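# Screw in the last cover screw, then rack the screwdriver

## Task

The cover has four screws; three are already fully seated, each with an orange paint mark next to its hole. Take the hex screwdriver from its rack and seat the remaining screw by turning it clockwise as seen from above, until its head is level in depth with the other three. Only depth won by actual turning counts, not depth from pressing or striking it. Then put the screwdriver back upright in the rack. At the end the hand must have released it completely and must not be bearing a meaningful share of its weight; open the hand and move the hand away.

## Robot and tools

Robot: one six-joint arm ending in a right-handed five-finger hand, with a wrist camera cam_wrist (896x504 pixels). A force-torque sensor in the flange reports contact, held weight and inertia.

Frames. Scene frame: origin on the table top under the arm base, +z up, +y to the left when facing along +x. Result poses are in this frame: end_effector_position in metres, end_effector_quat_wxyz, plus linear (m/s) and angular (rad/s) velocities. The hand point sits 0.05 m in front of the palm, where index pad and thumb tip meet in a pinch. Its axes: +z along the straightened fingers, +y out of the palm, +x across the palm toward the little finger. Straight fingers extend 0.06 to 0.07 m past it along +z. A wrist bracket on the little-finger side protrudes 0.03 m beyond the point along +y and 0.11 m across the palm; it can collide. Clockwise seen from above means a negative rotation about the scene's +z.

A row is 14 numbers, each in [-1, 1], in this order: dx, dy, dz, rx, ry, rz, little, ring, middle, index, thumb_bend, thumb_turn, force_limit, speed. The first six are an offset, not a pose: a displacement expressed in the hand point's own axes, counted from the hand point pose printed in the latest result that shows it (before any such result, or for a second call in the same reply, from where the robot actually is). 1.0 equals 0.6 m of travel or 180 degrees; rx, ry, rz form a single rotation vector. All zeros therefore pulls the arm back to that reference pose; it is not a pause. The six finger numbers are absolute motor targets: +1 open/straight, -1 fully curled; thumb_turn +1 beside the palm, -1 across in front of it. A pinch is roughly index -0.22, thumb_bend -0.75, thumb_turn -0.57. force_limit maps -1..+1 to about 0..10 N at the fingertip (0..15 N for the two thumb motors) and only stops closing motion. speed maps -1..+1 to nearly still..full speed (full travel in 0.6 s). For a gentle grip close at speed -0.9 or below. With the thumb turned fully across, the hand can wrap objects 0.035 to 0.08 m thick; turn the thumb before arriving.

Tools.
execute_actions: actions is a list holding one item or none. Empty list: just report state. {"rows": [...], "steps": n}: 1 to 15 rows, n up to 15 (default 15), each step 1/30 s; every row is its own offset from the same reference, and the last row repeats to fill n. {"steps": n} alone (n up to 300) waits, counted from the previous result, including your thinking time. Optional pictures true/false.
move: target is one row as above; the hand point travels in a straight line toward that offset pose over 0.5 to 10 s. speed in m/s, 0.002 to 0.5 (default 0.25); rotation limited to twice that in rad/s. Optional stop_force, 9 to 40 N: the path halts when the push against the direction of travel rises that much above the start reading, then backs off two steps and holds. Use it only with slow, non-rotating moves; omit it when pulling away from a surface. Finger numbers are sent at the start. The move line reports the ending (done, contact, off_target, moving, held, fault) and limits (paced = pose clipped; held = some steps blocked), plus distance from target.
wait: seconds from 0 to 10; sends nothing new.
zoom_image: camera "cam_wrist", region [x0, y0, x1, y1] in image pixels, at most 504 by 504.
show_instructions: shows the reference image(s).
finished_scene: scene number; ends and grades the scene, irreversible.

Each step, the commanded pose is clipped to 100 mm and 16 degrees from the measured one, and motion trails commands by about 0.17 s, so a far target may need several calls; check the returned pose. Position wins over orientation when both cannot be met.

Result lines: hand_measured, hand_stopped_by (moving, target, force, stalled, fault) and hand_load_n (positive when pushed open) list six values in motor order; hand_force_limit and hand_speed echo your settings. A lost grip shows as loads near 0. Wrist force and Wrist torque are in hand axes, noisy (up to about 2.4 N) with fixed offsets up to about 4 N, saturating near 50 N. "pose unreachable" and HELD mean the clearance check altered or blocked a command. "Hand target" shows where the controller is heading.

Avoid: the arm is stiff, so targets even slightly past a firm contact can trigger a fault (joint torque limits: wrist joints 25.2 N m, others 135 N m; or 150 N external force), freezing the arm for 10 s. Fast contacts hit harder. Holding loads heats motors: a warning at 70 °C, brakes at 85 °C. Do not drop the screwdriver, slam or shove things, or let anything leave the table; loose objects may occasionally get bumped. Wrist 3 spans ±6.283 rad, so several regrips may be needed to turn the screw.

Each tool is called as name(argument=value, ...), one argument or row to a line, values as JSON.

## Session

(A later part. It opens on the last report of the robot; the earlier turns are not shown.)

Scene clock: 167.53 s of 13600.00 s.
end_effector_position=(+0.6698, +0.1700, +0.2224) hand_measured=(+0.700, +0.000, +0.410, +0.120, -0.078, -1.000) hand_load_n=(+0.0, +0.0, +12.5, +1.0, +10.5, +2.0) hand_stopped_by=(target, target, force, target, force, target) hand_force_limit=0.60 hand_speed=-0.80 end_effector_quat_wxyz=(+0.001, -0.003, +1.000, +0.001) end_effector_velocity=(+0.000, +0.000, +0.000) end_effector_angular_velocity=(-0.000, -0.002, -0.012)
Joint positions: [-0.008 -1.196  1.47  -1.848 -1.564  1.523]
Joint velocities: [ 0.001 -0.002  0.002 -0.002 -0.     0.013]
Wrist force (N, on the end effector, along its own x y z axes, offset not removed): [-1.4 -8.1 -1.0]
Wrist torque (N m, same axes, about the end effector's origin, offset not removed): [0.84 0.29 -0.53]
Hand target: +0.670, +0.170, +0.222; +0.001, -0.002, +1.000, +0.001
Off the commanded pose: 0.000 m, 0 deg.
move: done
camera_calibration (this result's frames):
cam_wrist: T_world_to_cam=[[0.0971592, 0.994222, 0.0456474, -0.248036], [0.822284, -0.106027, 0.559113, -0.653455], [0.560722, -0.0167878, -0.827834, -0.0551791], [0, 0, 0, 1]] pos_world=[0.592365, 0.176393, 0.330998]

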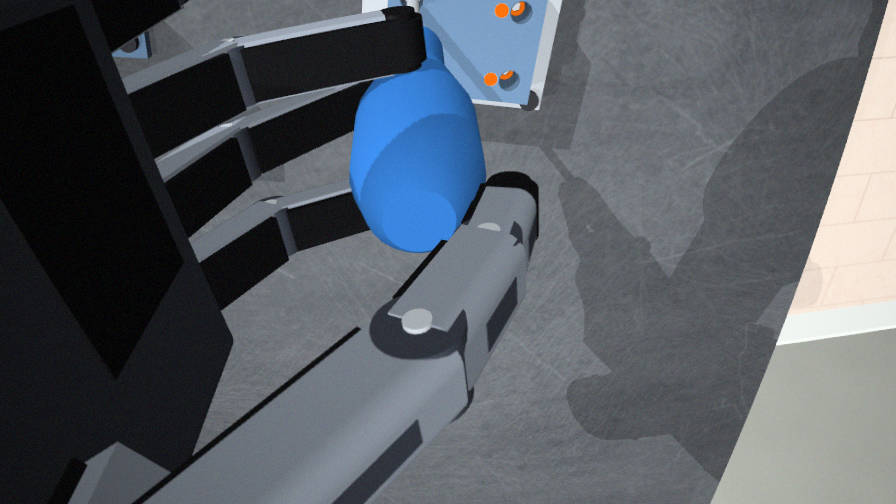

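move(
  target=[0.0134,-0.0324,0.0002,0,0,0.25,0.7,0.0,0.2,0.12,-0.4,-1,0.6,-0.8],
  speed=0.5,
)

move(
  target=[0.0134,-0.0324,0.0002,0,0,0.25,0.7,0.0,0.2,0.12,-0.4,-1,0.6,-0.8],
  speed=0.5,
)

move(
  target=[0.0134,-0.0324,0.0002,0,0,0.25,0.7,0.0,0.2,0.12,-0.4,-1,0.6,-0.8],
  speed=0.5,
)

move(
  target=[0.0134,-0.0324,0.0002,0,0,0.25,0.7,0.0,0.2,0.12,-0.4,-1,0.6,-0.8],
  speed=0.5,
)

move(
  target=[0.0134,-0.0324,0.0002,0,0,0.25,0.7,0.0,0.2,0.12,-0.4,-1,0.6,-0.8],
  speed=0.5,
)

Scene clock: 170.00 s of 13600.00 s.
end_effector_position=(+0.6618, +0.1505, +0.2222) hand_measured=(+0.700, +0.000, +0.410, +0.120, -0.078, -1.000) hand_load_n=(+0.0, +0.0, +12.0, +1.0, +10.5, +2.5) hand_stopped_by=(target, target, force, target, force, target) hand_force_limit=0.60 hand_speed=-0.80 end_effector_quat_wxyz=(+0.000, +0.379, +0.925, +0.001) end_effector_velocity=(+0.000, -0.000, -0.001) end_effector_angular_velocity=(-0.003, +0.001, -0.011)
Joint positions: [ 0.023 -1.282  1.588 -1.88  -1.564  2.338]
Joint velocities: [ 0.002  0.002  0.    -0.001 -0.003  0.012]
Wrist force (N, on the end effector, along its own x y z axes, offset not removed): [-0.3 -6.5 -3.7]
Wrist torque (N m, same axes, about the end effector's origin, offset not removed): [0.95 0.25 -0.38]
Hand target: +0.662, +0.150, +0.222; +0.000, +0.380, +0.925, +0.001
Off the commanded pose: 0.000 m, 0 deg.
move: done
camera_calibration (this result's frames):
cam_wrist: T_world_to_cam=[[0.771097, 0.635077, 0.045683, -0.619881], [0.507943, -0.656822, 0.557296, -0.357582], [0.383931, -0.406525, -0.829056, 0.124746], [0, 0, 0, 1]] pos_world=[0.611726, 0.209516, 0.331018]

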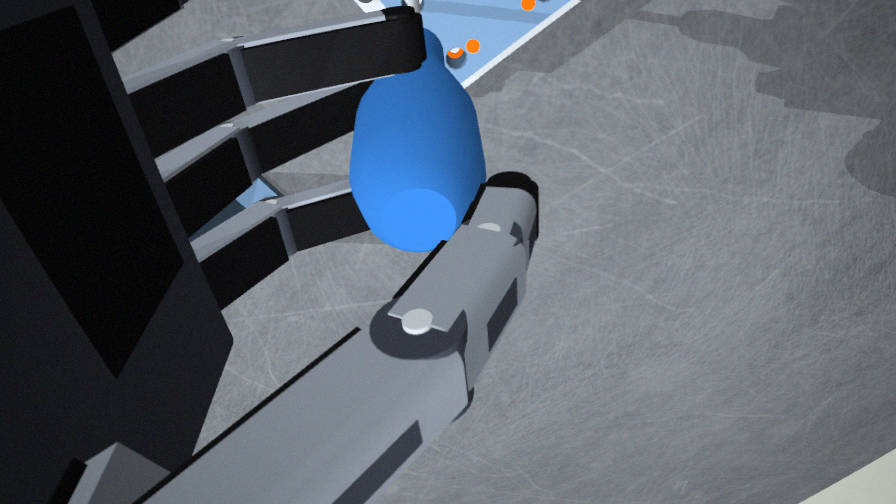

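Scene clock: 171.43 s of 13600.00 s.
end_effector_position=(+0.6424, +0.1423, +0.2220) hand_measured=(+0.700, +0.000, +0.410, +0.120, -0.078, -1.000) hand_load_n=(+0.0, +0.0, +11.0, +1.0, +9.0, +2.5) hand_stopped_by=(target, target, force, target, force, target) hand_force_limit=0.60 hand_speed=-0.80 end_effector_quat_wxyz=(-0.001, +0.704, +0.710, +0.001) end_effector_velocity=(-0.000, -0.000, -0.000) end_effector_angular_velocity=(-0.002, +0.001, -0.010)
Joint positions: [ 0.096 -1.292  1.602 -1.884 -1.564  3.196]
Joint velocities: [ 0.001  0.002 -0.002  0.002 -0.002  0.011]
Wrist force (N, on the end effector, along its own x y z axes, offset not removed): [-1.6 -5.3 -1.2]
Wrist torque (N m, same axes, about the end effector's origin, offset not removed): [0.54 0.43 -0.47]
Hand target: +0.642, +0.142, +0.222; -0.000, +0.705, +0.710, +0.001
Off the commanded pose: 0.000 m, 0 deg.
move: done
camera_calibration (this result's frames):
cam_wrist: T_world_to_cam=[[0.994486, -0.0951493, 0.0441036, -0.638963], [-0.103563, -0.824698, 0.556011, 0.0640365], [-0.0165319, -0.557512, -0.830004, 0.407693], [0, 0, 0, 1]] pos_world=[0.648811, 0.219308, 0.330963]

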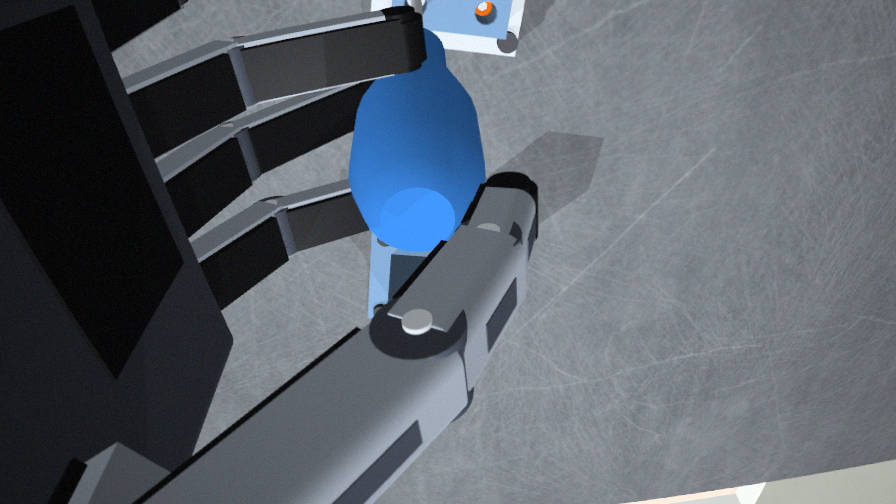

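Scene clock: 172.87 s of 13600.00 s.
end_effector_position=(+0.6229, +0.1502, +0.2219) hand_measured=(+0.700, +0.000, +0.410, +0.120, -0.078, -1.000) hand_load_n=(+0.0, +0.0, +9.0, +1.0, +7.5, +2.0) hand_stopped_by=(target, target, force, target, force, target) hand_force_limit=0.60 hand_speed=-0.80 end_effector_quat_wxyz=(-0.001, +0.922, +0.387, +0.001) end_effector_velocity=(-0.000, -0.000, +0.002) end_effector_angular_velocity=(-0.001, -0.002, -0.011)
Joint positions: [ 0.162 -1.22   1.504 -1.859 -1.564  4.046]
Joint velocities: [ 0.001 -0.001 -0.003  0.002 -0.001  0.011]
Wrist force (N, on the end effector, along its own x y z axes, offset not removed): [-1.2 -4.6 -2.2]
Wrist torque (N m, same axes, about the end effector's origin, offset not removed): [0.47 0.38 -0.35]
Hand target: +0.623, +0.150, +0.222; -0.001, +0.922, +0.386, +0.001
Off the commanded pose: 0.000 m, 0 deg.
move: done
camera_calibration (this result's frames):
cam_wrist: T_world_to_cam=[[0.63683, -0.76987, 0.0418152, -0.294124], [-0.655019, -0.511624, 0.556049, 0.365096], [-0.406692, -0.381498, -0.830097, 0.628265], [0, 0, 0, 1]] pos_world=[0.681962, 0.200036, 0.330809]

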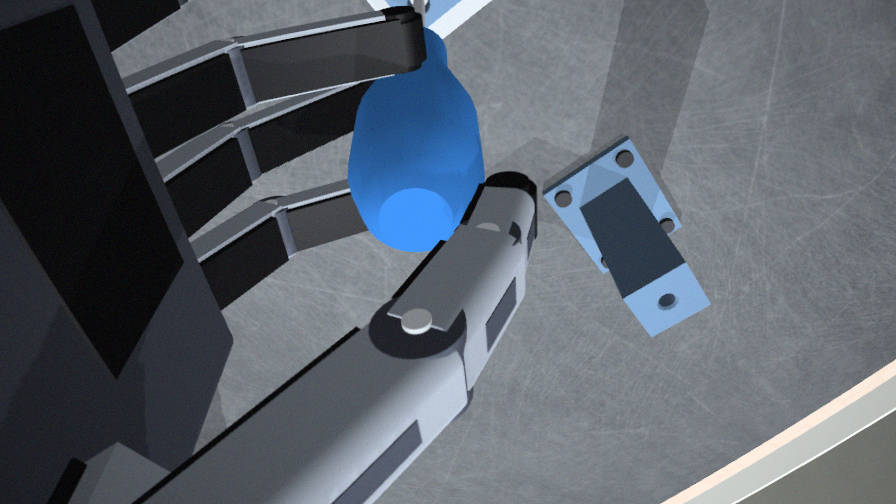

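Scene clock: 174.30 s of 13600.00 s.
end_effector_position=(+0.6147, +0.1696, +0.2218) hand_measured=(+0.700, +0.000, +0.410, +0.120, -0.078, -1.000) hand_load_n=(+0.0, +0.0, +8.0, +1.0, +6.5, +2.0) hand_stopped_by=(target, target, force, target, force, target) hand_force_limit=0.60 hand_speed=-0.80 end_effector_quat_wxyz=(-0.001, +1.000, +0.005, +0.001) end_effector_velocity=(-0.000, +0.000, +0.001) end_effector_angular_velocity=(+0.001, -0.001, -0.012)
Joint positions: [ 0.177 -1.112  1.348 -1.811 -1.564  4.845]
Joint velocities: [-0.     0.    -0.003  0.002  0.001  0.012]
Wrist force (N, on the end effector, along its own x y z axes, offset not removed): [0.2 -5.8 0.7]
Wrist torque (N m, same axes, about the end effector's origin, offset not removed): [0.45 0.11 -0.41]
Hand target: +0.615, +0.170, +0.222; -0.001, +1.000, +0.005, +0.001
Off the commanded pose: 0.000 m, 0 deg.
move: done
camera_calibration (this result's frames):
cam_wrist: T_world_to_cam=[[-0.0929728, -0.994861, 0.0401055, 0.213176], [-0.824213, 0.0994984, 0.55747, 0.369698], [-0.558595, 0.0187741, -0.829228, 0.657489], [0, 0, 0, 1]] pos_world=[0.691799, 0.162952, 0.330563]

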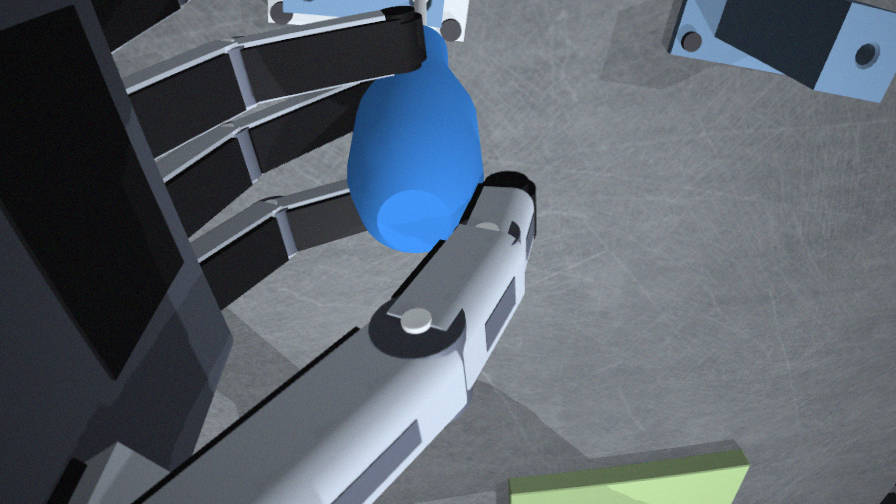

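Scene clock: 175.73 s of 13600.00 s.
end_effector_position=(+0.6225, +0.1891, +0.2217) hand_measured=(+0.700, +0.000, +0.410, +0.120, -0.078, -1.000) hand_load_n=(+0.0, +0.5, +8.5, +1.0, +6.5, +2.0) hand_stopped_by=(target, target, force, target, force, target) hand_force_limit=0.60 hand_speed=-0.80 end_effector_quat_wxyz=(-0.002, +0.926, -0.377, +0.000) end_effector_velocity=(-0.000, +0.000, -0.000) end_effector_angular_velocity=(-0.000, +0.002, -0.011)
Joint positions: [ 0.141 -1.03   1.222 -1.768 -1.564  5.594]
Joint velocities: [-0.     0.001 -0.001  0.001  0.     0.01 ]
Wrist force (N, on the end effector, along its own x y z axes, offset not removed): [-2.3 -4.3 2.8]
Wrist torque (N m, same axes, about the end effector's origin, offset not removed): [0.59 0.23 -0.52]
Hand target: +0.622, +0.189, +0.222; -0.002, +0.926, -0.378, +0.000
Off the commanded pose: 0.000 m, 0 deg.
move: done
camera_calibration (this result's frames):
cam_wrist: T_world_to_cam=[[-0.768521, -0.638568, 0.0400821, 0.586475], [-0.51221, 0.651571, 0.55955, 0.0751649], [-0.383427, 0.409496, -0.827827, 0.478189], [0, 0, 0, 1]] pos_world=[0.672569, 0.129712, 0.330292]

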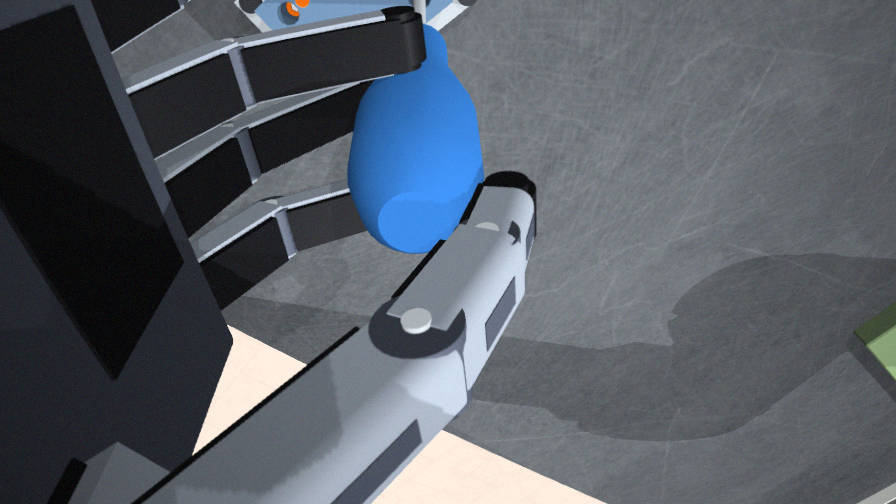

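Rewind (5 quarter turns).

move(
  target=[0,0,0,0,0,0,0.7,0.3,0.62,0.35,0.25,-1,0.6,-0.5],
)

move(
  target=[0.0458,0.0458,0,0,0,-0.5,0.7,0.3,0.62,0.35,0.25,-1,0.6,-0.5],
  speed=0.5,
)

move(
  target=[0.0458,0.0458,0,0,0,-0.5,0.7,0.3,0.62,0.35,0.25,-1,0.6,-0.5],
  speed=0.5,
)

move(
  target=[0.0458,0.0458,0,0,0,-0.5,0.7,0.3,0.62,0.35,0.25,-1,0.6,-0.5],
  speed=0.5,
)

Scene clock: 177.43 s of 13600.00 s.
end_effector_position=(+0.6225, +0.1891, +0.2217) hand_measured=(+0.700, +0.300, +0.620, +0.350, +0.250, -1.000) hand_load_n=(+0.0, +0.0, +0.0, +0.0, +0.0, +0.0) hand_stopped_by=(target, target, target, target, target, target) hand_force_limit=0.60 hand_speed=-0.50 end_effector_quat_wxyz=(-0.002, +0.926, -0.377, +0.000) end_effector_velocity=(-0.000, -0.000, +0.000) end_effector_angular_velocity=(-0.001, +0.000, +0.001)
Joint positions: [ 0.141 -1.03   1.222 -1.768 -1.564  5.594]
Joint velocities: [-0.    -0.    -0.     0.001 -0.001 -0.001]
Wrist force (N, on the end effector, along its own x y z axes, offset not removed): [-1.4 -1.5 -0.7]
Wrist torque (N m, same axes, about the end effector's origin, offset not removed): [-0.10 0.20 -0.32]
Hand target: +0.623, +0.189, +0.222; -0.002, +0.926, -0.377, +0.000
Off the commanded pose: 0.000 m, 0 deg.
move: done
camera_calibration (this result's frames):
cam_wrist: T_world_to_cam=[[-0.768562, -0.638523, 0.0400155, 0.586519], [-0.512216, 0.651597, 0.559514, 0.0751981], [-0.383336, 0.409525, -0.827854, 0.478187], [0, 0, 0, 1]] pos_world=[0.672601, 0.129677, 0.330325]

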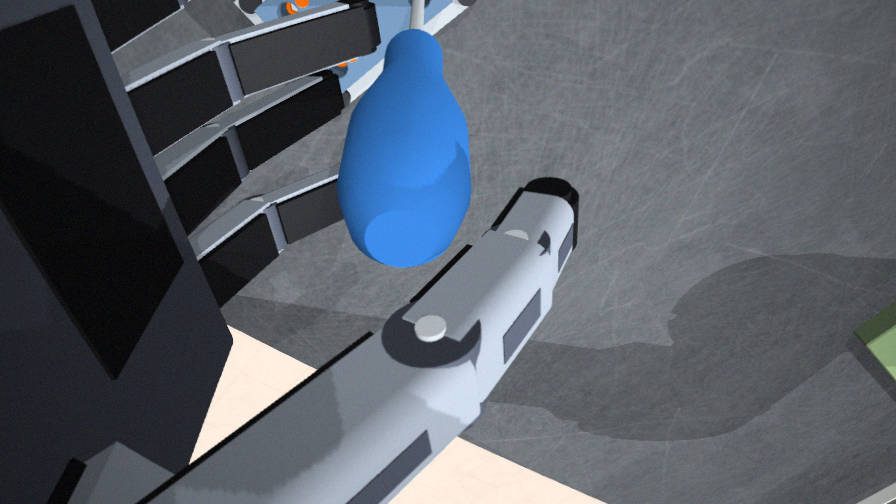

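Scene clock: 179.67 s of 13600.00 s.
end_effector_position=(+0.6230, +0.1502, +0.2217) hand_measured=(+0.700, +0.300, +0.620, +0.350, +0.250, -1.000) hand_load_n=(+0.0, +0.0, +0.0, +0.0, +0.0, +0.0) hand_stopped_by=(target, target, target, target, target, target) hand_force_limit=0.60 hand_speed=-0.50 end_effector_quat_wxyz=(-0.001, +0.922, +0.387, +0.001) end_effector_velocity=(+0.000, +0.000, -0.000) end_effector_angular_velocity=(+0.004, -0.001, +0.012)
Joint positions: [ 0.162 -1.22   1.504 -1.86  -1.564  4.045]
Joint velocities: [-0.001 -0.003  0.004 -0.002  0.004 -0.014]
Wrist force (N, on the end effector, along its own x y z axes, offset not removed): [-2.9 0.6 1.2]
Wrist torque (N m, same axes, about the end effector's origin, offset not removed): [0.06 0.38 -0.30]
Hand target: +0.623, +0.150, +0.222; -0.001, +0.922, +0.388, +0.001
Off the commanded pose: 0.000 m, 0 deg.
move: done
camera_calibration (this result's frames):
cam_wrist: T_world_to_cam=[[0.637499, -0.769313, 0.0418682, -0.294673], [-0.654649, -0.512226, 0.555931, 0.36517], [-0.406239, -0.381814, -0.830173, 0.627908], [0, 0, 0, 1]] pos_world=[0.681992, 0.200098, 0.330601]

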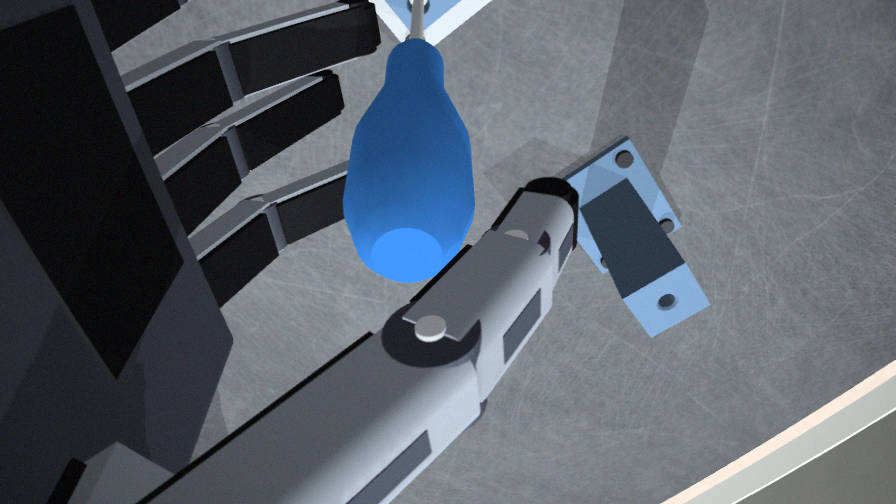

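Scene clock: 181.90 s of 13600.00 s.
end_effector_position=(+0.6619, +0.1506, +0.2218) hand_measured=(+0.700, +0.300, +0.620, +0.350, +0.250, -1.000) hand_load_n=(+0.0, +0.0, +0.0, +0.0, +0.0, +0.0) hand_stopped_by=(target, target, target, target, target, target) hand_force_limit=0.60 hand_speed=-0.50 end_effector_quat_wxyz=(+0.000, +0.379, +0.926, +0.002) end_effector_velocity=(+0.000, -0.000, -0.000) end_effector_angular_velocity=(+0.001, +0.001, +0.011)
Joint positions: [ 0.023 -1.281  1.589 -1.882 -1.564  2.336]
Joint velocities: [-0.002  0.002 -0.002  0.001  0.001 -0.012]
Wrist force (N, on the end effector, along its own x y z axes, offset not removed): [-3.2 -1.8 -0.7]
Wrist torque (N m, same axes, about the end effector's origin, offset not removed): [-0.05 0.42 -0.52]
Hand target: +0.662, +0.151, +0.222; +0.000, +0.378, +0.926, +0.002
Off the commanded pose: 0.000 m, 0 deg.
move: done
camera_calibration (this result's frames):
cam_wrist: T_world_to_cam=[[0.769841, 0.636572, 0.046056, -0.619439], [0.509044, -0.655938, 0.557332, -0.358141], [0.384991, -0.405612, -0.829012, 0.12355], [0, 0, 0, 1]] pos_world=[0.611613, 0.209512, 0.330556]

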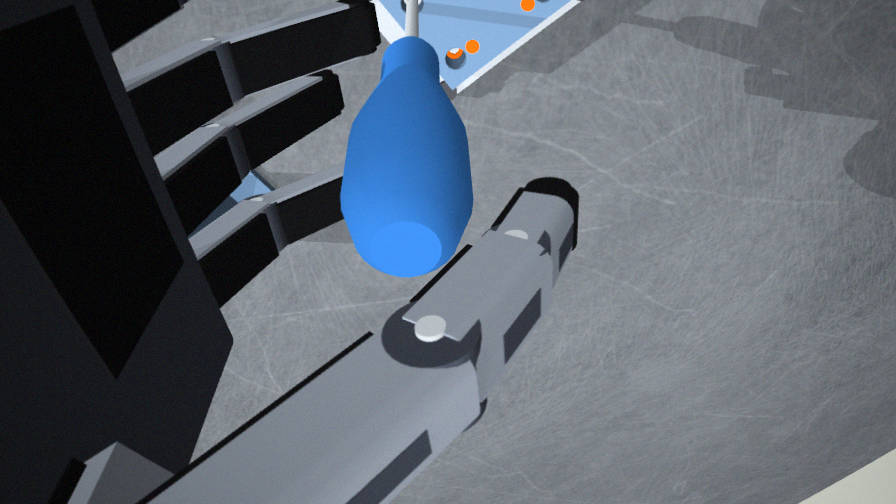

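Scene clock: 184.13 s of 13600.00 s.
end_effector_position=(+0.6615, +0.1895, +0.2218) hand_measured=(+0.700, +0.300, +0.620, +0.350, +0.250, -1.000) hand_load_n=(+0.0, +0.0, +0.0, +0.0, +0.0, +0.0) hand_stopped_by=(target, target, target, target, target, target) hand_force_limit=0.60 hand_speed=-0.50 end_effector_quat_wxyz=(+0.001, -0.386, +0.922, +0.001) end_effector_velocity=(+0.000, +0.000, -0.000) end_effector_angular_velocity=(+0.001, +0.001, +0.011)
Joint positions: [ 0.018 -1.088  1.313 -1.8   -1.564  0.762]
Joint velocities: [ 0.001  0.003 -0.004  0.002  0.001 -0.01 ]
Wrist force (N, on the end effector, along its own x y z axes, offset not removed): [-4.7 -1.0 -0.5]
Wrist torque (N m, same axes, about the end effector's origin, offset not removed): [0.05 0.71 -0.46]
Hand target: +0.662, +0.190, +0.222; +0.001, -0.387, +0.922, +0.001
Off the commanded pose: 0.000 m, 0 deg.
move: done
camera_calibration (this result's frames):
cam_wrist: T_world_to_cam=[[-0.63599, 0.770434, 0.0441323, 0.261124], [0.653985, 0.507738, 0.560808, -0.649606], [0.409658, 0.38553, -0.826769, -0.0272243], [0, 0, 0, 1]] pos_world=[0.602058, 0.139146, 0.330272]

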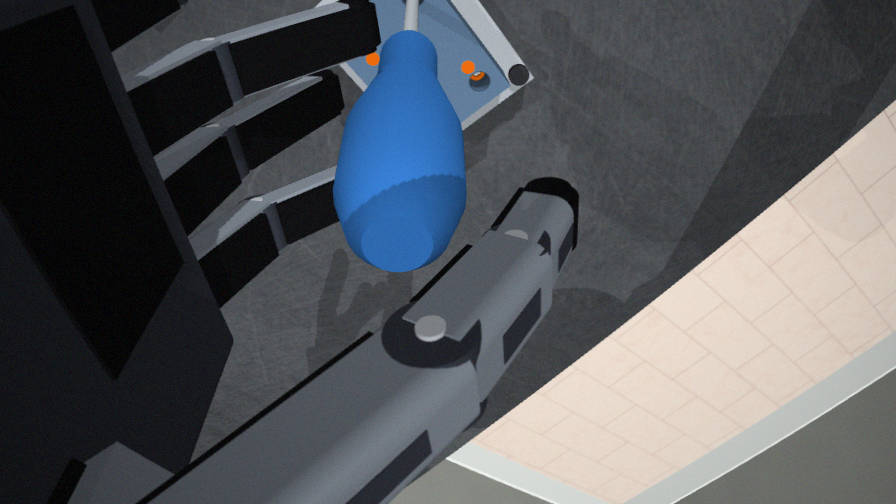

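move(
  target=[0.0458,0.0458,0,0,0,-0.5,0.7,0.3,0.62,0.35,0.25,-1,0.6,-0.5],
  speed=0.5,
)

move(
  target=[0.0458,0.0458,0,0,0,-0.5,0.7,0.3,0.62,0.35,0.25,-1,0.6,-0.5],
  speed=0.5,
)

move(
  target=[0,0,0,0,0,0,0.7,0.0,0.45,0.12,0.0,-1,0.2,-0.7],
)

move(
  target=[0,0,0,0,0,0,0.7,0.0,0.2,0.12,-0.4,-1,0.6,-0.8],
)

Scene clock: 186.97 s of 13600.00 s.
end_effector_position=(+0.6226, +0.1892, +0.2217) hand_measured=(+0.700, +0.300, +0.620, +0.350, +0.250, -1.000) hand_load_n=(+0.0, +0.0, +0.0, +0.0, +0.0, +0.0) hand_stopped_by=(target, target, target, target, target, target) hand_force_limit=0.60 hand_speed=-0.50 end_effector_quat_wxyz=(-0.002, +0.925, -0.379, +0.000) end_effector_velocity=(-0.000, -0.000, +0.000) end_effector_angular_velocity=(+0.000, -0.000, +0.011)
Joint positions: [ 0.141 -1.03   1.222 -1.768 -1.564 -0.685]
Joint velocities: [ 0.001 -0.001  0.002 -0.001  0.    -0.01 ]
Wrist force (N, on the end effector, along its own x y z axes, offset not removed): [0.9 -1.9 0.3]
Wrist torque (N m, same axes, about the end effector's origin, offset not removed): [-0.23 -0.13 -0.13]
Hand target: +0.623, +0.189, +0.222; -0.002, +0.925, -0.379, +0.000
Off the commanded pose: 0.000 m, 0 deg.
move: done
camera_calibration (this result's frames):
cam_wrist: T_world_to_cam=[[-0.771226, -0.635289, 0.040224, 0.587636], [-0.509536, 0.653971, 0.559192, 0.0731423], [-0.381554, 0.410767, -0.828062, 0.47686], [0, 0, 0, 1]] pos_world=[0.672416, 0.129608, 0.330332]

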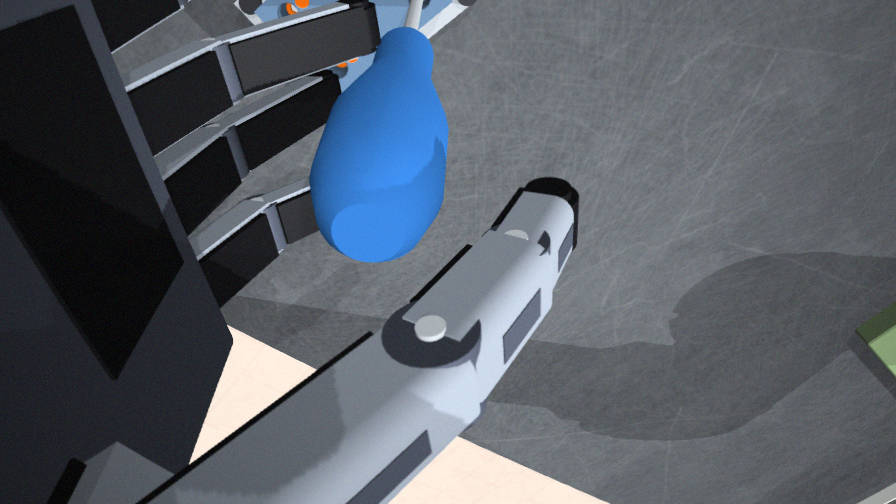

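Scene clock: 189.20 s of 13600.00 s.
end_effector_position=(+0.6229, +0.1503, +0.2217) hand_measured=(+0.700, +0.300, +0.620, +0.350, +0.250, -1.000) hand_load_n=(+0.0, +0.0, +0.0, +0.0, +0.0, +0.0) hand_stopped_by=(target, target, target, target, target, target) hand_force_limit=0.60 hand_speed=-0.50 end_effector_quat_wxyz=(-0.001, +0.923, +0.385, +0.001) end_effector_velocity=(-0.000, -0.000, -0.000) end_effector_angular_velocity=(+0.002, +0.001, +0.011)
Joint positions: [ 0.162 -1.219  1.503 -1.86  -1.565 -2.234]
Joint velocities: [-0.001 -0.002  0.004 -0.001  0.002 -0.013]
Wrist force (N, on the end effector, along its own x y z axes, offset not removed): [-1.6 -1.2 1.6]
Wrist torque (N m, same axes, about the end effector's origin, offset not removed): [-0.15 0.09 -0.26]
Hand target: +0.623, +0.150, +0.222; -0.001, +0.923, +0.386, +0.001
Off the commanded pose: 0.000 m, 0 deg.
move: done
camera_calibration (this result's frames):
cam_wrist: T_world_to_cam=[[0.634277, -0.77195, 0.0422521, -0.292228], [-0.656829, -0.509249, 0.556095, 0.366036], [-0.407761, -0.38047, -0.830044, 0.628619], [0, 0, 0, 1]] pos_world=[0.682102, 0.199989, 0.330578]

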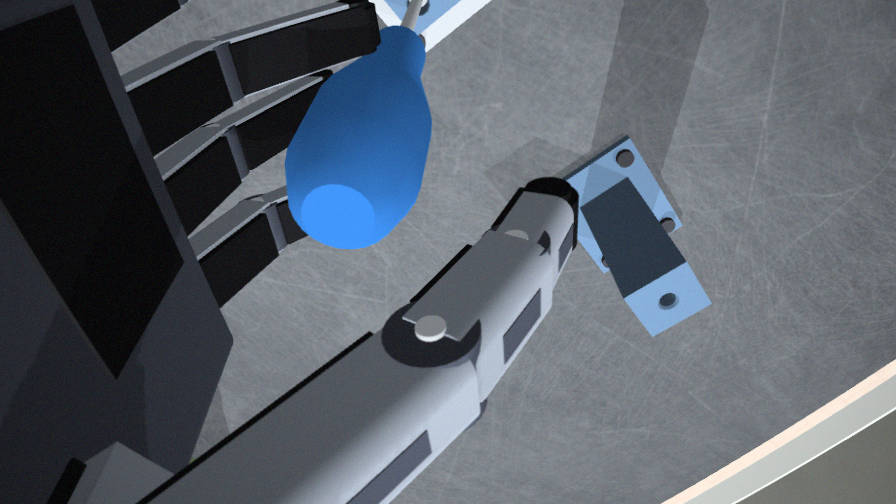

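Scene clock: 190.27 s of 13600.00 s.
end_effector_position=(+0.6229, +0.1503, +0.2216) hand_measured=(+0.700, +0.000, +0.450, +0.120, +0.002, -1.000) hand_load_n=(+0.0, +0.0, +0.0, +0.5, +0.5, +0.5) hand_stopped_by=(target, target, target, target, target, target) hand_force_limit=0.20 hand_speed=-0.70 end_effector_quat_wxyz=(-0.001, +0.923, +0.385, +0.001) end_effector_velocity=(-0.000, +0.000, +0.000) end_effector_angular_velocity=(-0.000, +0.000, +0.001)
Joint positions: [ 0.162 -1.219  1.503 -1.86  -1.565 -2.234]
Joint velocities: [ 0.    -0.    -0.     0.001 -0.    -0.001]
Wrist force (N, on the end effector, along its own x y z axes, offset not removed): [-2.0 -1.3 0.4]
Wrist torque (N m, same axes, about the end effector's origin, offset not removed): [-0.14 0.17 -0.44]
Hand target: +0.623, +0.150, +0.222; -0.001, +0.923, +0.385, +0.001
Off the commanded pose: 0.000 m, 0 deg.
move: done
camera_calibration (this result's frames):
cam_wrist: T_world_to_cam=[[0.634252, -0.771974, 0.0422005, -0.292198], [-0.656795, -0.509218, 0.556163, 0.365988], [-0.407854, -0.380465, -0.830001, 0.628605], [0, 0, 0, 1]] pos_world=[0.682085, 0.19996, 0.330525]

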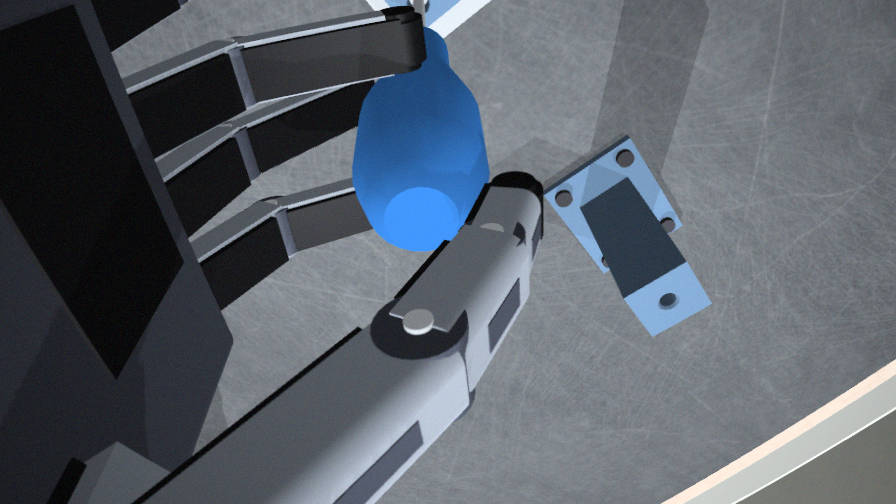

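Scene clock: 191.03 s of 13600.00 s.
end_effector_position=(+0.6229, +0.1503, +0.2216) hand_measured=(+0.700, +0.000, +0.400, +0.120, -0.078, -1.000) hand_load_n=(+0.0, +0.5, +12.0, +1.0, +11.0, +2.0) hand_stopped_by=(target, target, force, target, force, target) hand_force_limit=0.60 hand_speed=-0.80 end_effector_quat_wxyz=(-0.001, +0.923, +0.385, +0.001) end_effector_velocity=(+0.000, +0.000, -0.000) end_effector_angular_velocity=(+0.000, -0.001, +0.001)
Joint positions: [ 0.162 -1.219  1.503 -1.86  -1.565 -2.234]
Joint velocities: [-0.     0.001 -0.    -0.002 -0.    -0.001]
Wrist force (N, on the end effector, along its own x y z axes, offset not removed): [-2.3 -4.6 -4.2]
Wrist torque (N m, same axes, about the end effector's origin, offset not removed): [0.47 0.28 -0.40]
Hand target: +0.623, +0.150, +0.222; -0.001, +0.923, +0.385, +0.001
Off the commanded pose: 0.000 m, 0 deg.
move: done
camera_calibration (this result's frames):
cam_wrist: T_world_to_cam=[[0.634261, -0.771966, 0.042198, -0.2922], [-0.656786, -0.509226, 0.556167, 0.365991], [-0.407854, -0.38047, -0.829999, 0.628608], [0, 0, 0, 1]] pos_world=[0.682089, 0.19997, 0.330522]

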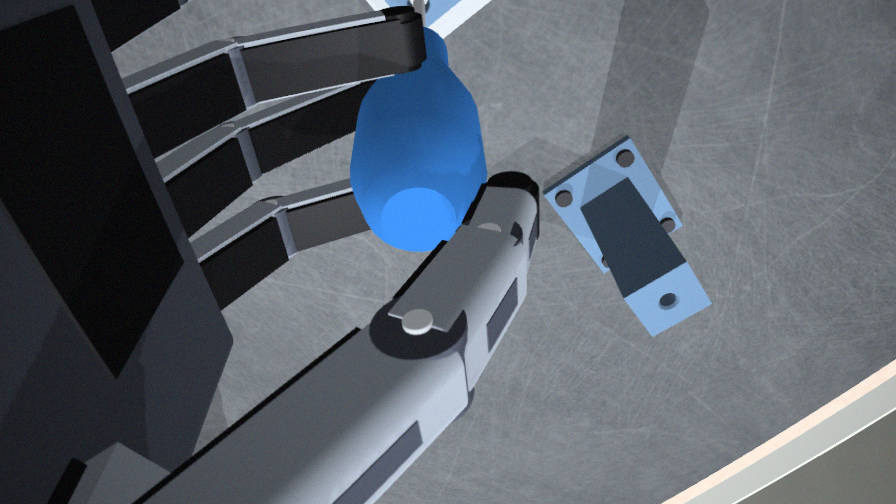

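move(
  target=[0.0134,-0.0324,0.0002,0,0,0.25,0.7,0.0,0.2,0.12,-0.4,-1,0.6,-0.8],
  speed=0.5,
)

move(
  target=[0.0134,-0.0324,0.0002,0,0,0.25,0.7,0.0,0.2,0.12,-0.4,-1,0.6,-0.8],
  speed=0.5,
)

move(
  target=[0.0134,-0.0324,0.0002,0,0,0.25,0.7,0.0,0.2,0.12,-0.4,-1,0.6,-0.8],
  speed=0.5,
)

move(
  target=[0.0134,-0.0324,0.0002,0,0,0.25,0.7,0.0,0.2,0.12,-0.4,-1,0.6,-0.8],
  speed=0.5,
)

move(
  target=[0.0134,-0.0324,0.0002,0,0,0.25,0.7,0.0,0.2,0.12,-0.4,-1,0.6,-0.8],
  speed=0.5,
)

Scene clock: 194.63 s of 13600.00 s.
end_effector_position=(+0.6147, +0.1697, +0.2215) hand_measured=(+0.700, +0.000, +0.400, +0.120, -0.078, -1.000) hand_load_n=(+0.0, +0.0, +11.5, +0.5, +8.5, +2.5) hand_stopped_by=(target, target, force, target, force, target) hand_force_limit=0.60 hand_speed=-0.80 end_effector_quat_wxyz=(-0.001, +1.000, +0.003, +0.001) end_effector_velocity=(-0.000, +0.000, -0.000) end_effector_angular_velocity=(-0.001, +0.001, -0.011)
Joint positions: [ 0.177 -1.111  1.347 -1.812 -1.565 -1.434]
Joint velocities: [-0.     0.002 -0.003  0.002 -0.001  0.01 ]
Wrist force (N, on the end effector, along its own x y z axes, offset not removed): [-3.9 -4.9 0.0]
Wrist torque (N m, same axes, about the end effector's origin, offset not removed): [0.86 0.54 -0.56]
Hand target: +0.615, +0.170, +0.221; -0.001, +1.000, +0.003, +0.001
Off the commanded pose: 0.000 m, 0 deg.
move: done
camera_calibration (this result's frames):
cam_wrist: T_world_to_cam=[[-0.0962844, -0.99453, 0.0404833, 0.215202], [-0.823946, 0.102456, 0.55733, 0.369242], [-0.558429, 0.0203061, -0.829304, 0.656927], [0, 0, 0, 1]] pos_world=[0.691803, 0.162854, 0.33029]

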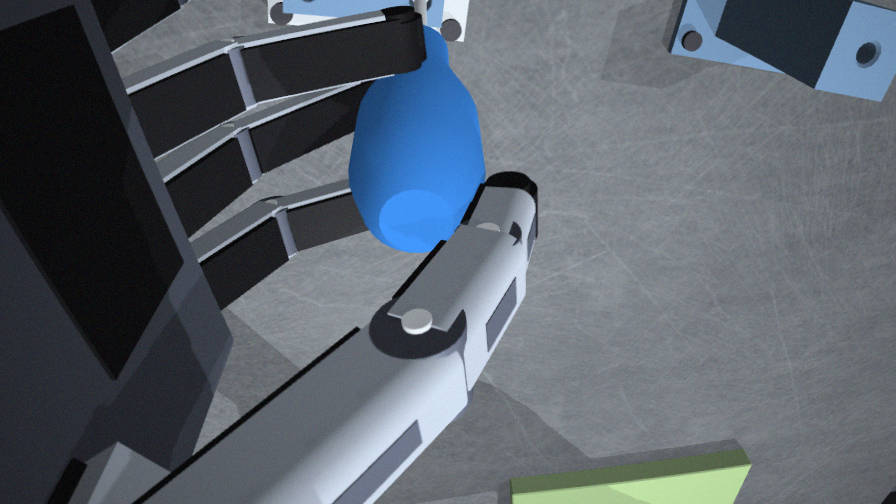

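Scene clock: 196.07 s of 13600.00 s.
end_effector_position=(+0.6226, +0.1892, +0.2214) hand_measured=(+0.700, +0.000, +0.400, +0.120, -0.078, -1.000) hand_load_n=(+0.0, +0.5, +11.5, +0.5, +8.5, +2.5) hand_stopped_by=(target, target, force, target, force, target) hand_force_limit=0.60 hand_speed=-0.80 end_effector_quat_wxyz=(-0.002, +0.925, -0.379, +0.000) end_effector_velocity=(-0.000, +0.000, +0.001) end_effector_angular_velocity=(-0.000, -0.000, -0.008)
Joint positions: [ 0.141 -1.03   1.222 -1.768 -1.564 -0.686]
Joint velocities: [-0.    -0.001 -0.001  0.001 -0.     0.008]
Wrist force (N, on the end effector, along its own x y z axes, offset not removed): [-1.2 -5.0 3.5]
Wrist torque (N m, same axes, about the end effector's origin, offset not removed): [0.82 0.10 -0.36]
Hand target: +0.623, +0.189, +0.221; -0.001, +0.925, -0.379, +0.000
Off the commanded pose: 0.000 m, 0 deg.
move: done
camera_calibration (this result's frames):
cam_wrist: T_world_to_cam=[[-0.770644, -0.635994, 0.0402402, 0.587423], [-0.510107, 0.653489, 0.559234, 0.0737216], [-0.381966, 0.410443, -0.828033, 0.476907], [0, 0, 0, 1]] pos_world=[0.672462, 0.129678, 0.330029]

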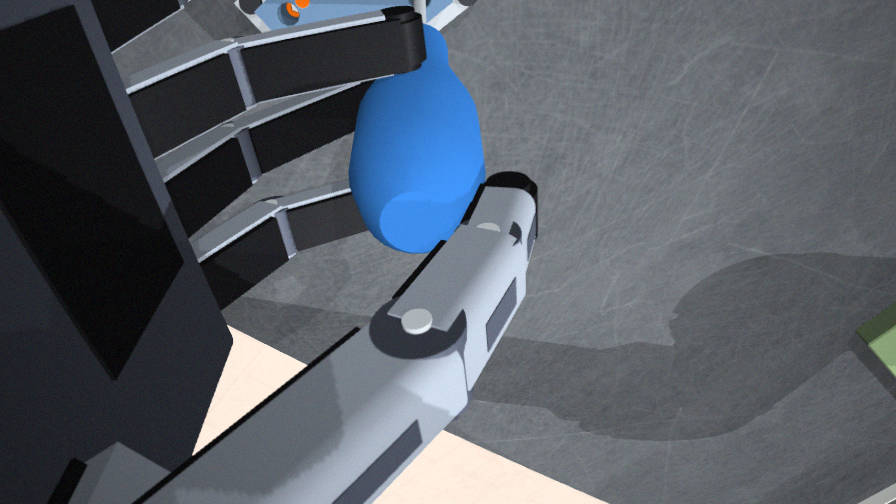

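Scene clock: 197.50 s of 13600.00 s.
end_effector_position=(+0.6420, +0.1974, +0.2213) hand_measured=(+0.700, +0.000, +0.400, +0.120, -0.078, -1.000) hand_load_n=(+0.0, -0.5, +13.5, +0.5, +9.5, +3.0) hand_stopped_by=(target, target, force, target, force, target) hand_force_limit=0.60 hand_speed=-0.80 end_effector_quat_wxyz=(-0.002, +0.710, -0.704, -0.000) end_effector_velocity=(-0.000, +0.000, +0.000) end_effector_angular_velocity=(-0.000, +0.000, -0.010)
Joint positions: [ 0.078 -1.02   1.208 -1.763 -1.564  0.035]
Joint velocities: [-0.    -0.001  0.001  0.    -0.     0.01 ]
Wrist force (N, on the end effector, along its own x y z axes, offset not removed): [-1.9 -4.7 1.9]
Wrist torque (N m, same axes, about the end effector's origin, offset not removed): [1.02 0.34 -0.44]
Hand target: +0.642, +0.197, +0.221; -0.001, +0.710, -0.704, -0.000
Off the commanded pose: 0.000 m, 0 deg.
move: done
camera_calibration (this result's frames):
cam_wrist: T_world_to_cam=[[-0.994679, 0.094163, 0.0418027, 0.606915], [0.10136, 0.821779, 0.560719, -0.34782], [0.0184464, 0.561972, -0.82695, 0.193687], [0, 0, 0, 1]] pos_world=[0.635368, 0.119835, 0.329829]

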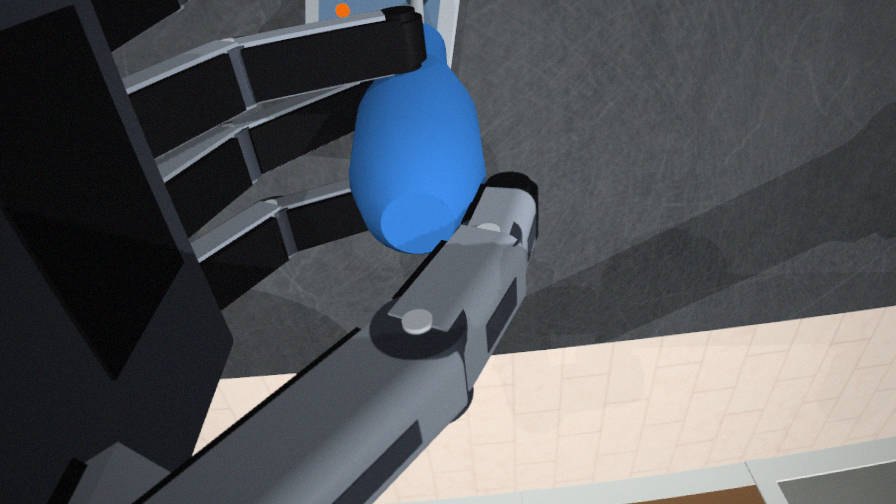

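Scene clock: 198.93 s of 13600.00 s.
end_effector_position=(+0.6615, +0.1895, +0.2213) hand_measured=(+0.700, +0.000, +0.400, +0.120, -0.078, -1.000) hand_load_n=(+0.0, -0.5, +16.0, +1.0, +10.5, +3.0) hand_stopped_by=(target, target, force, target, force, target) hand_force_limit=0.60 hand_speed=-0.80 end_effector_quat_wxyz=(+0.001, -0.387, +0.922, +0.001) end_effector_velocity=(+0.000, -0.000, +0.001) end_effector_angular_velocity=(-0.002, -0.001, -0.010)
Joint positions: [ 0.018 -1.087  1.313 -1.801 -1.564  0.76 ]
Joint velocities: [ 0.    -0.002  0.002 -0.001 -0.002  0.01 ]
Wrist force (N, on the end effector, along its own x y z axes, offset not removed): [-2.1 -6.2 0.2]
Wrist torque (N m, same axes, about the end effector's origin, offset not removed): [0.99 0.40 -0.52]
Hand target: +0.662, +0.190, +0.221; +0.001, -0.387, +0.922, +0.001
Off the commanded pose: 0.000 m, 0 deg.
move: done
camera_calibration (this result's frames):
cam_wrist: T_world_to_cam=[[-0.637456, 0.769212, 0.0443025, 0.262299], [0.653098, 0.508935, 0.560756, -0.648972], [0.408793, 0.386391, -0.826795, -0.027276], [0, 0, 0, 1]] pos_world=[0.602197, 0.139061, 0.329743]

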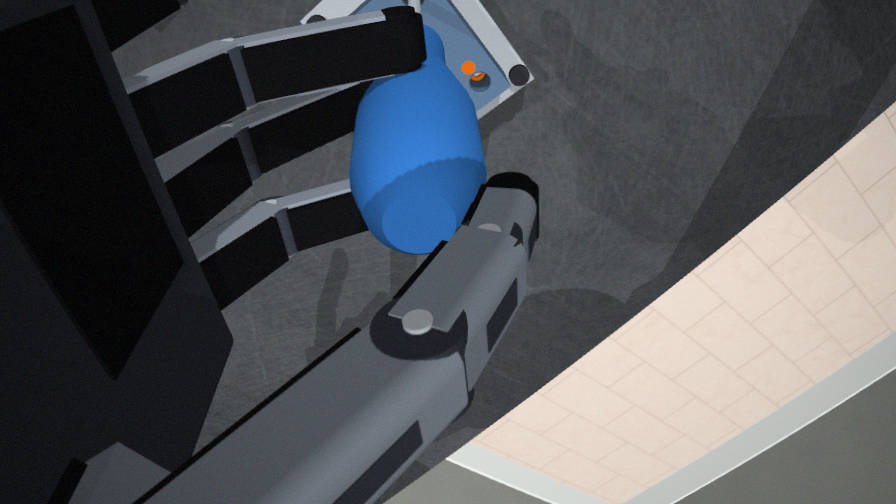

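Scene clock: 200.37 s of 13600.00 s.
end_effector_position=(+0.6698, +0.1701, +0.2212) hand_measured=(+0.700, +0.000, +0.400, +0.120, -0.078, -1.000) hand_load_n=(+0.0, +0.0, +16.5, +1.0, +12.0, +2.0) hand_stopped_by=(target, target, force, target, force, target) hand_force_limit=0.60 hand_speed=-0.80 end_effector_quat_wxyz=(+0.001, -0.005, +1.000, +0.001) end_effector_velocity=(+0.000, -0.000, +0.001) end_effector_angular_velocity=(-0.002, -0.002, -0.010)
Joint positions: [-0.008 -1.194  1.471 -1.851 -1.563  1.518]
Joint velocities: [ 0.001 -0.003  0.002 -0.001 -0.002  0.011]
Wrist force (N, on the end effector, along its own x y z axes, offset not removed): [-0.3 -9.1 0.2]
Wrist torque (N m, same axes, about the end effector's origin, offset not removed): [0.94 0.10 -0.42]
Hand target: +0.670, +0.170, +0.221; +0.001, -0.005, +1.000, +0.001
Off the commanded pose: 0.000 m, 0 deg.
move: done
camera_calibration (this result's frames):
cam_wrist: T_world_to_cam=[[0.0922221, 0.994669, 0.0461402, -0.245005], [0.822681, -0.102218, 0.559238, -0.653712], [0.560973, -0.0136155, -0.827722, -0.0569379], [0, 0, 0, 1]] pos_world=[0.592332, 0.176103, 0.329757]

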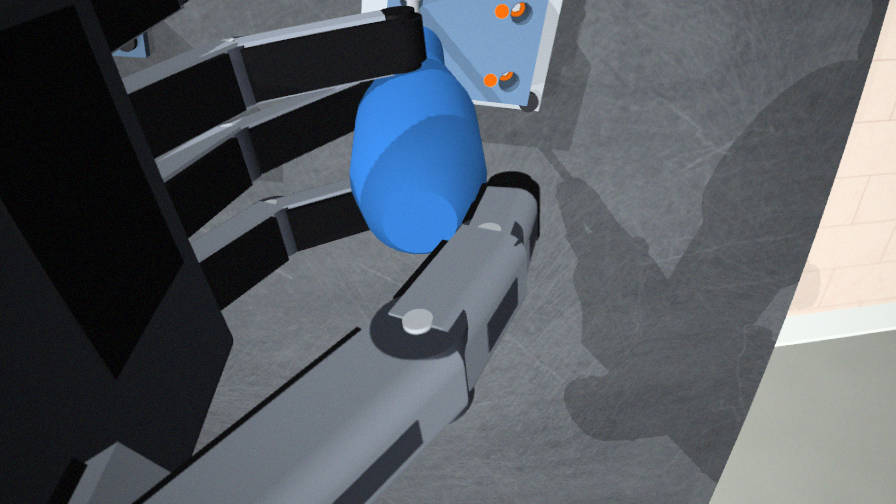

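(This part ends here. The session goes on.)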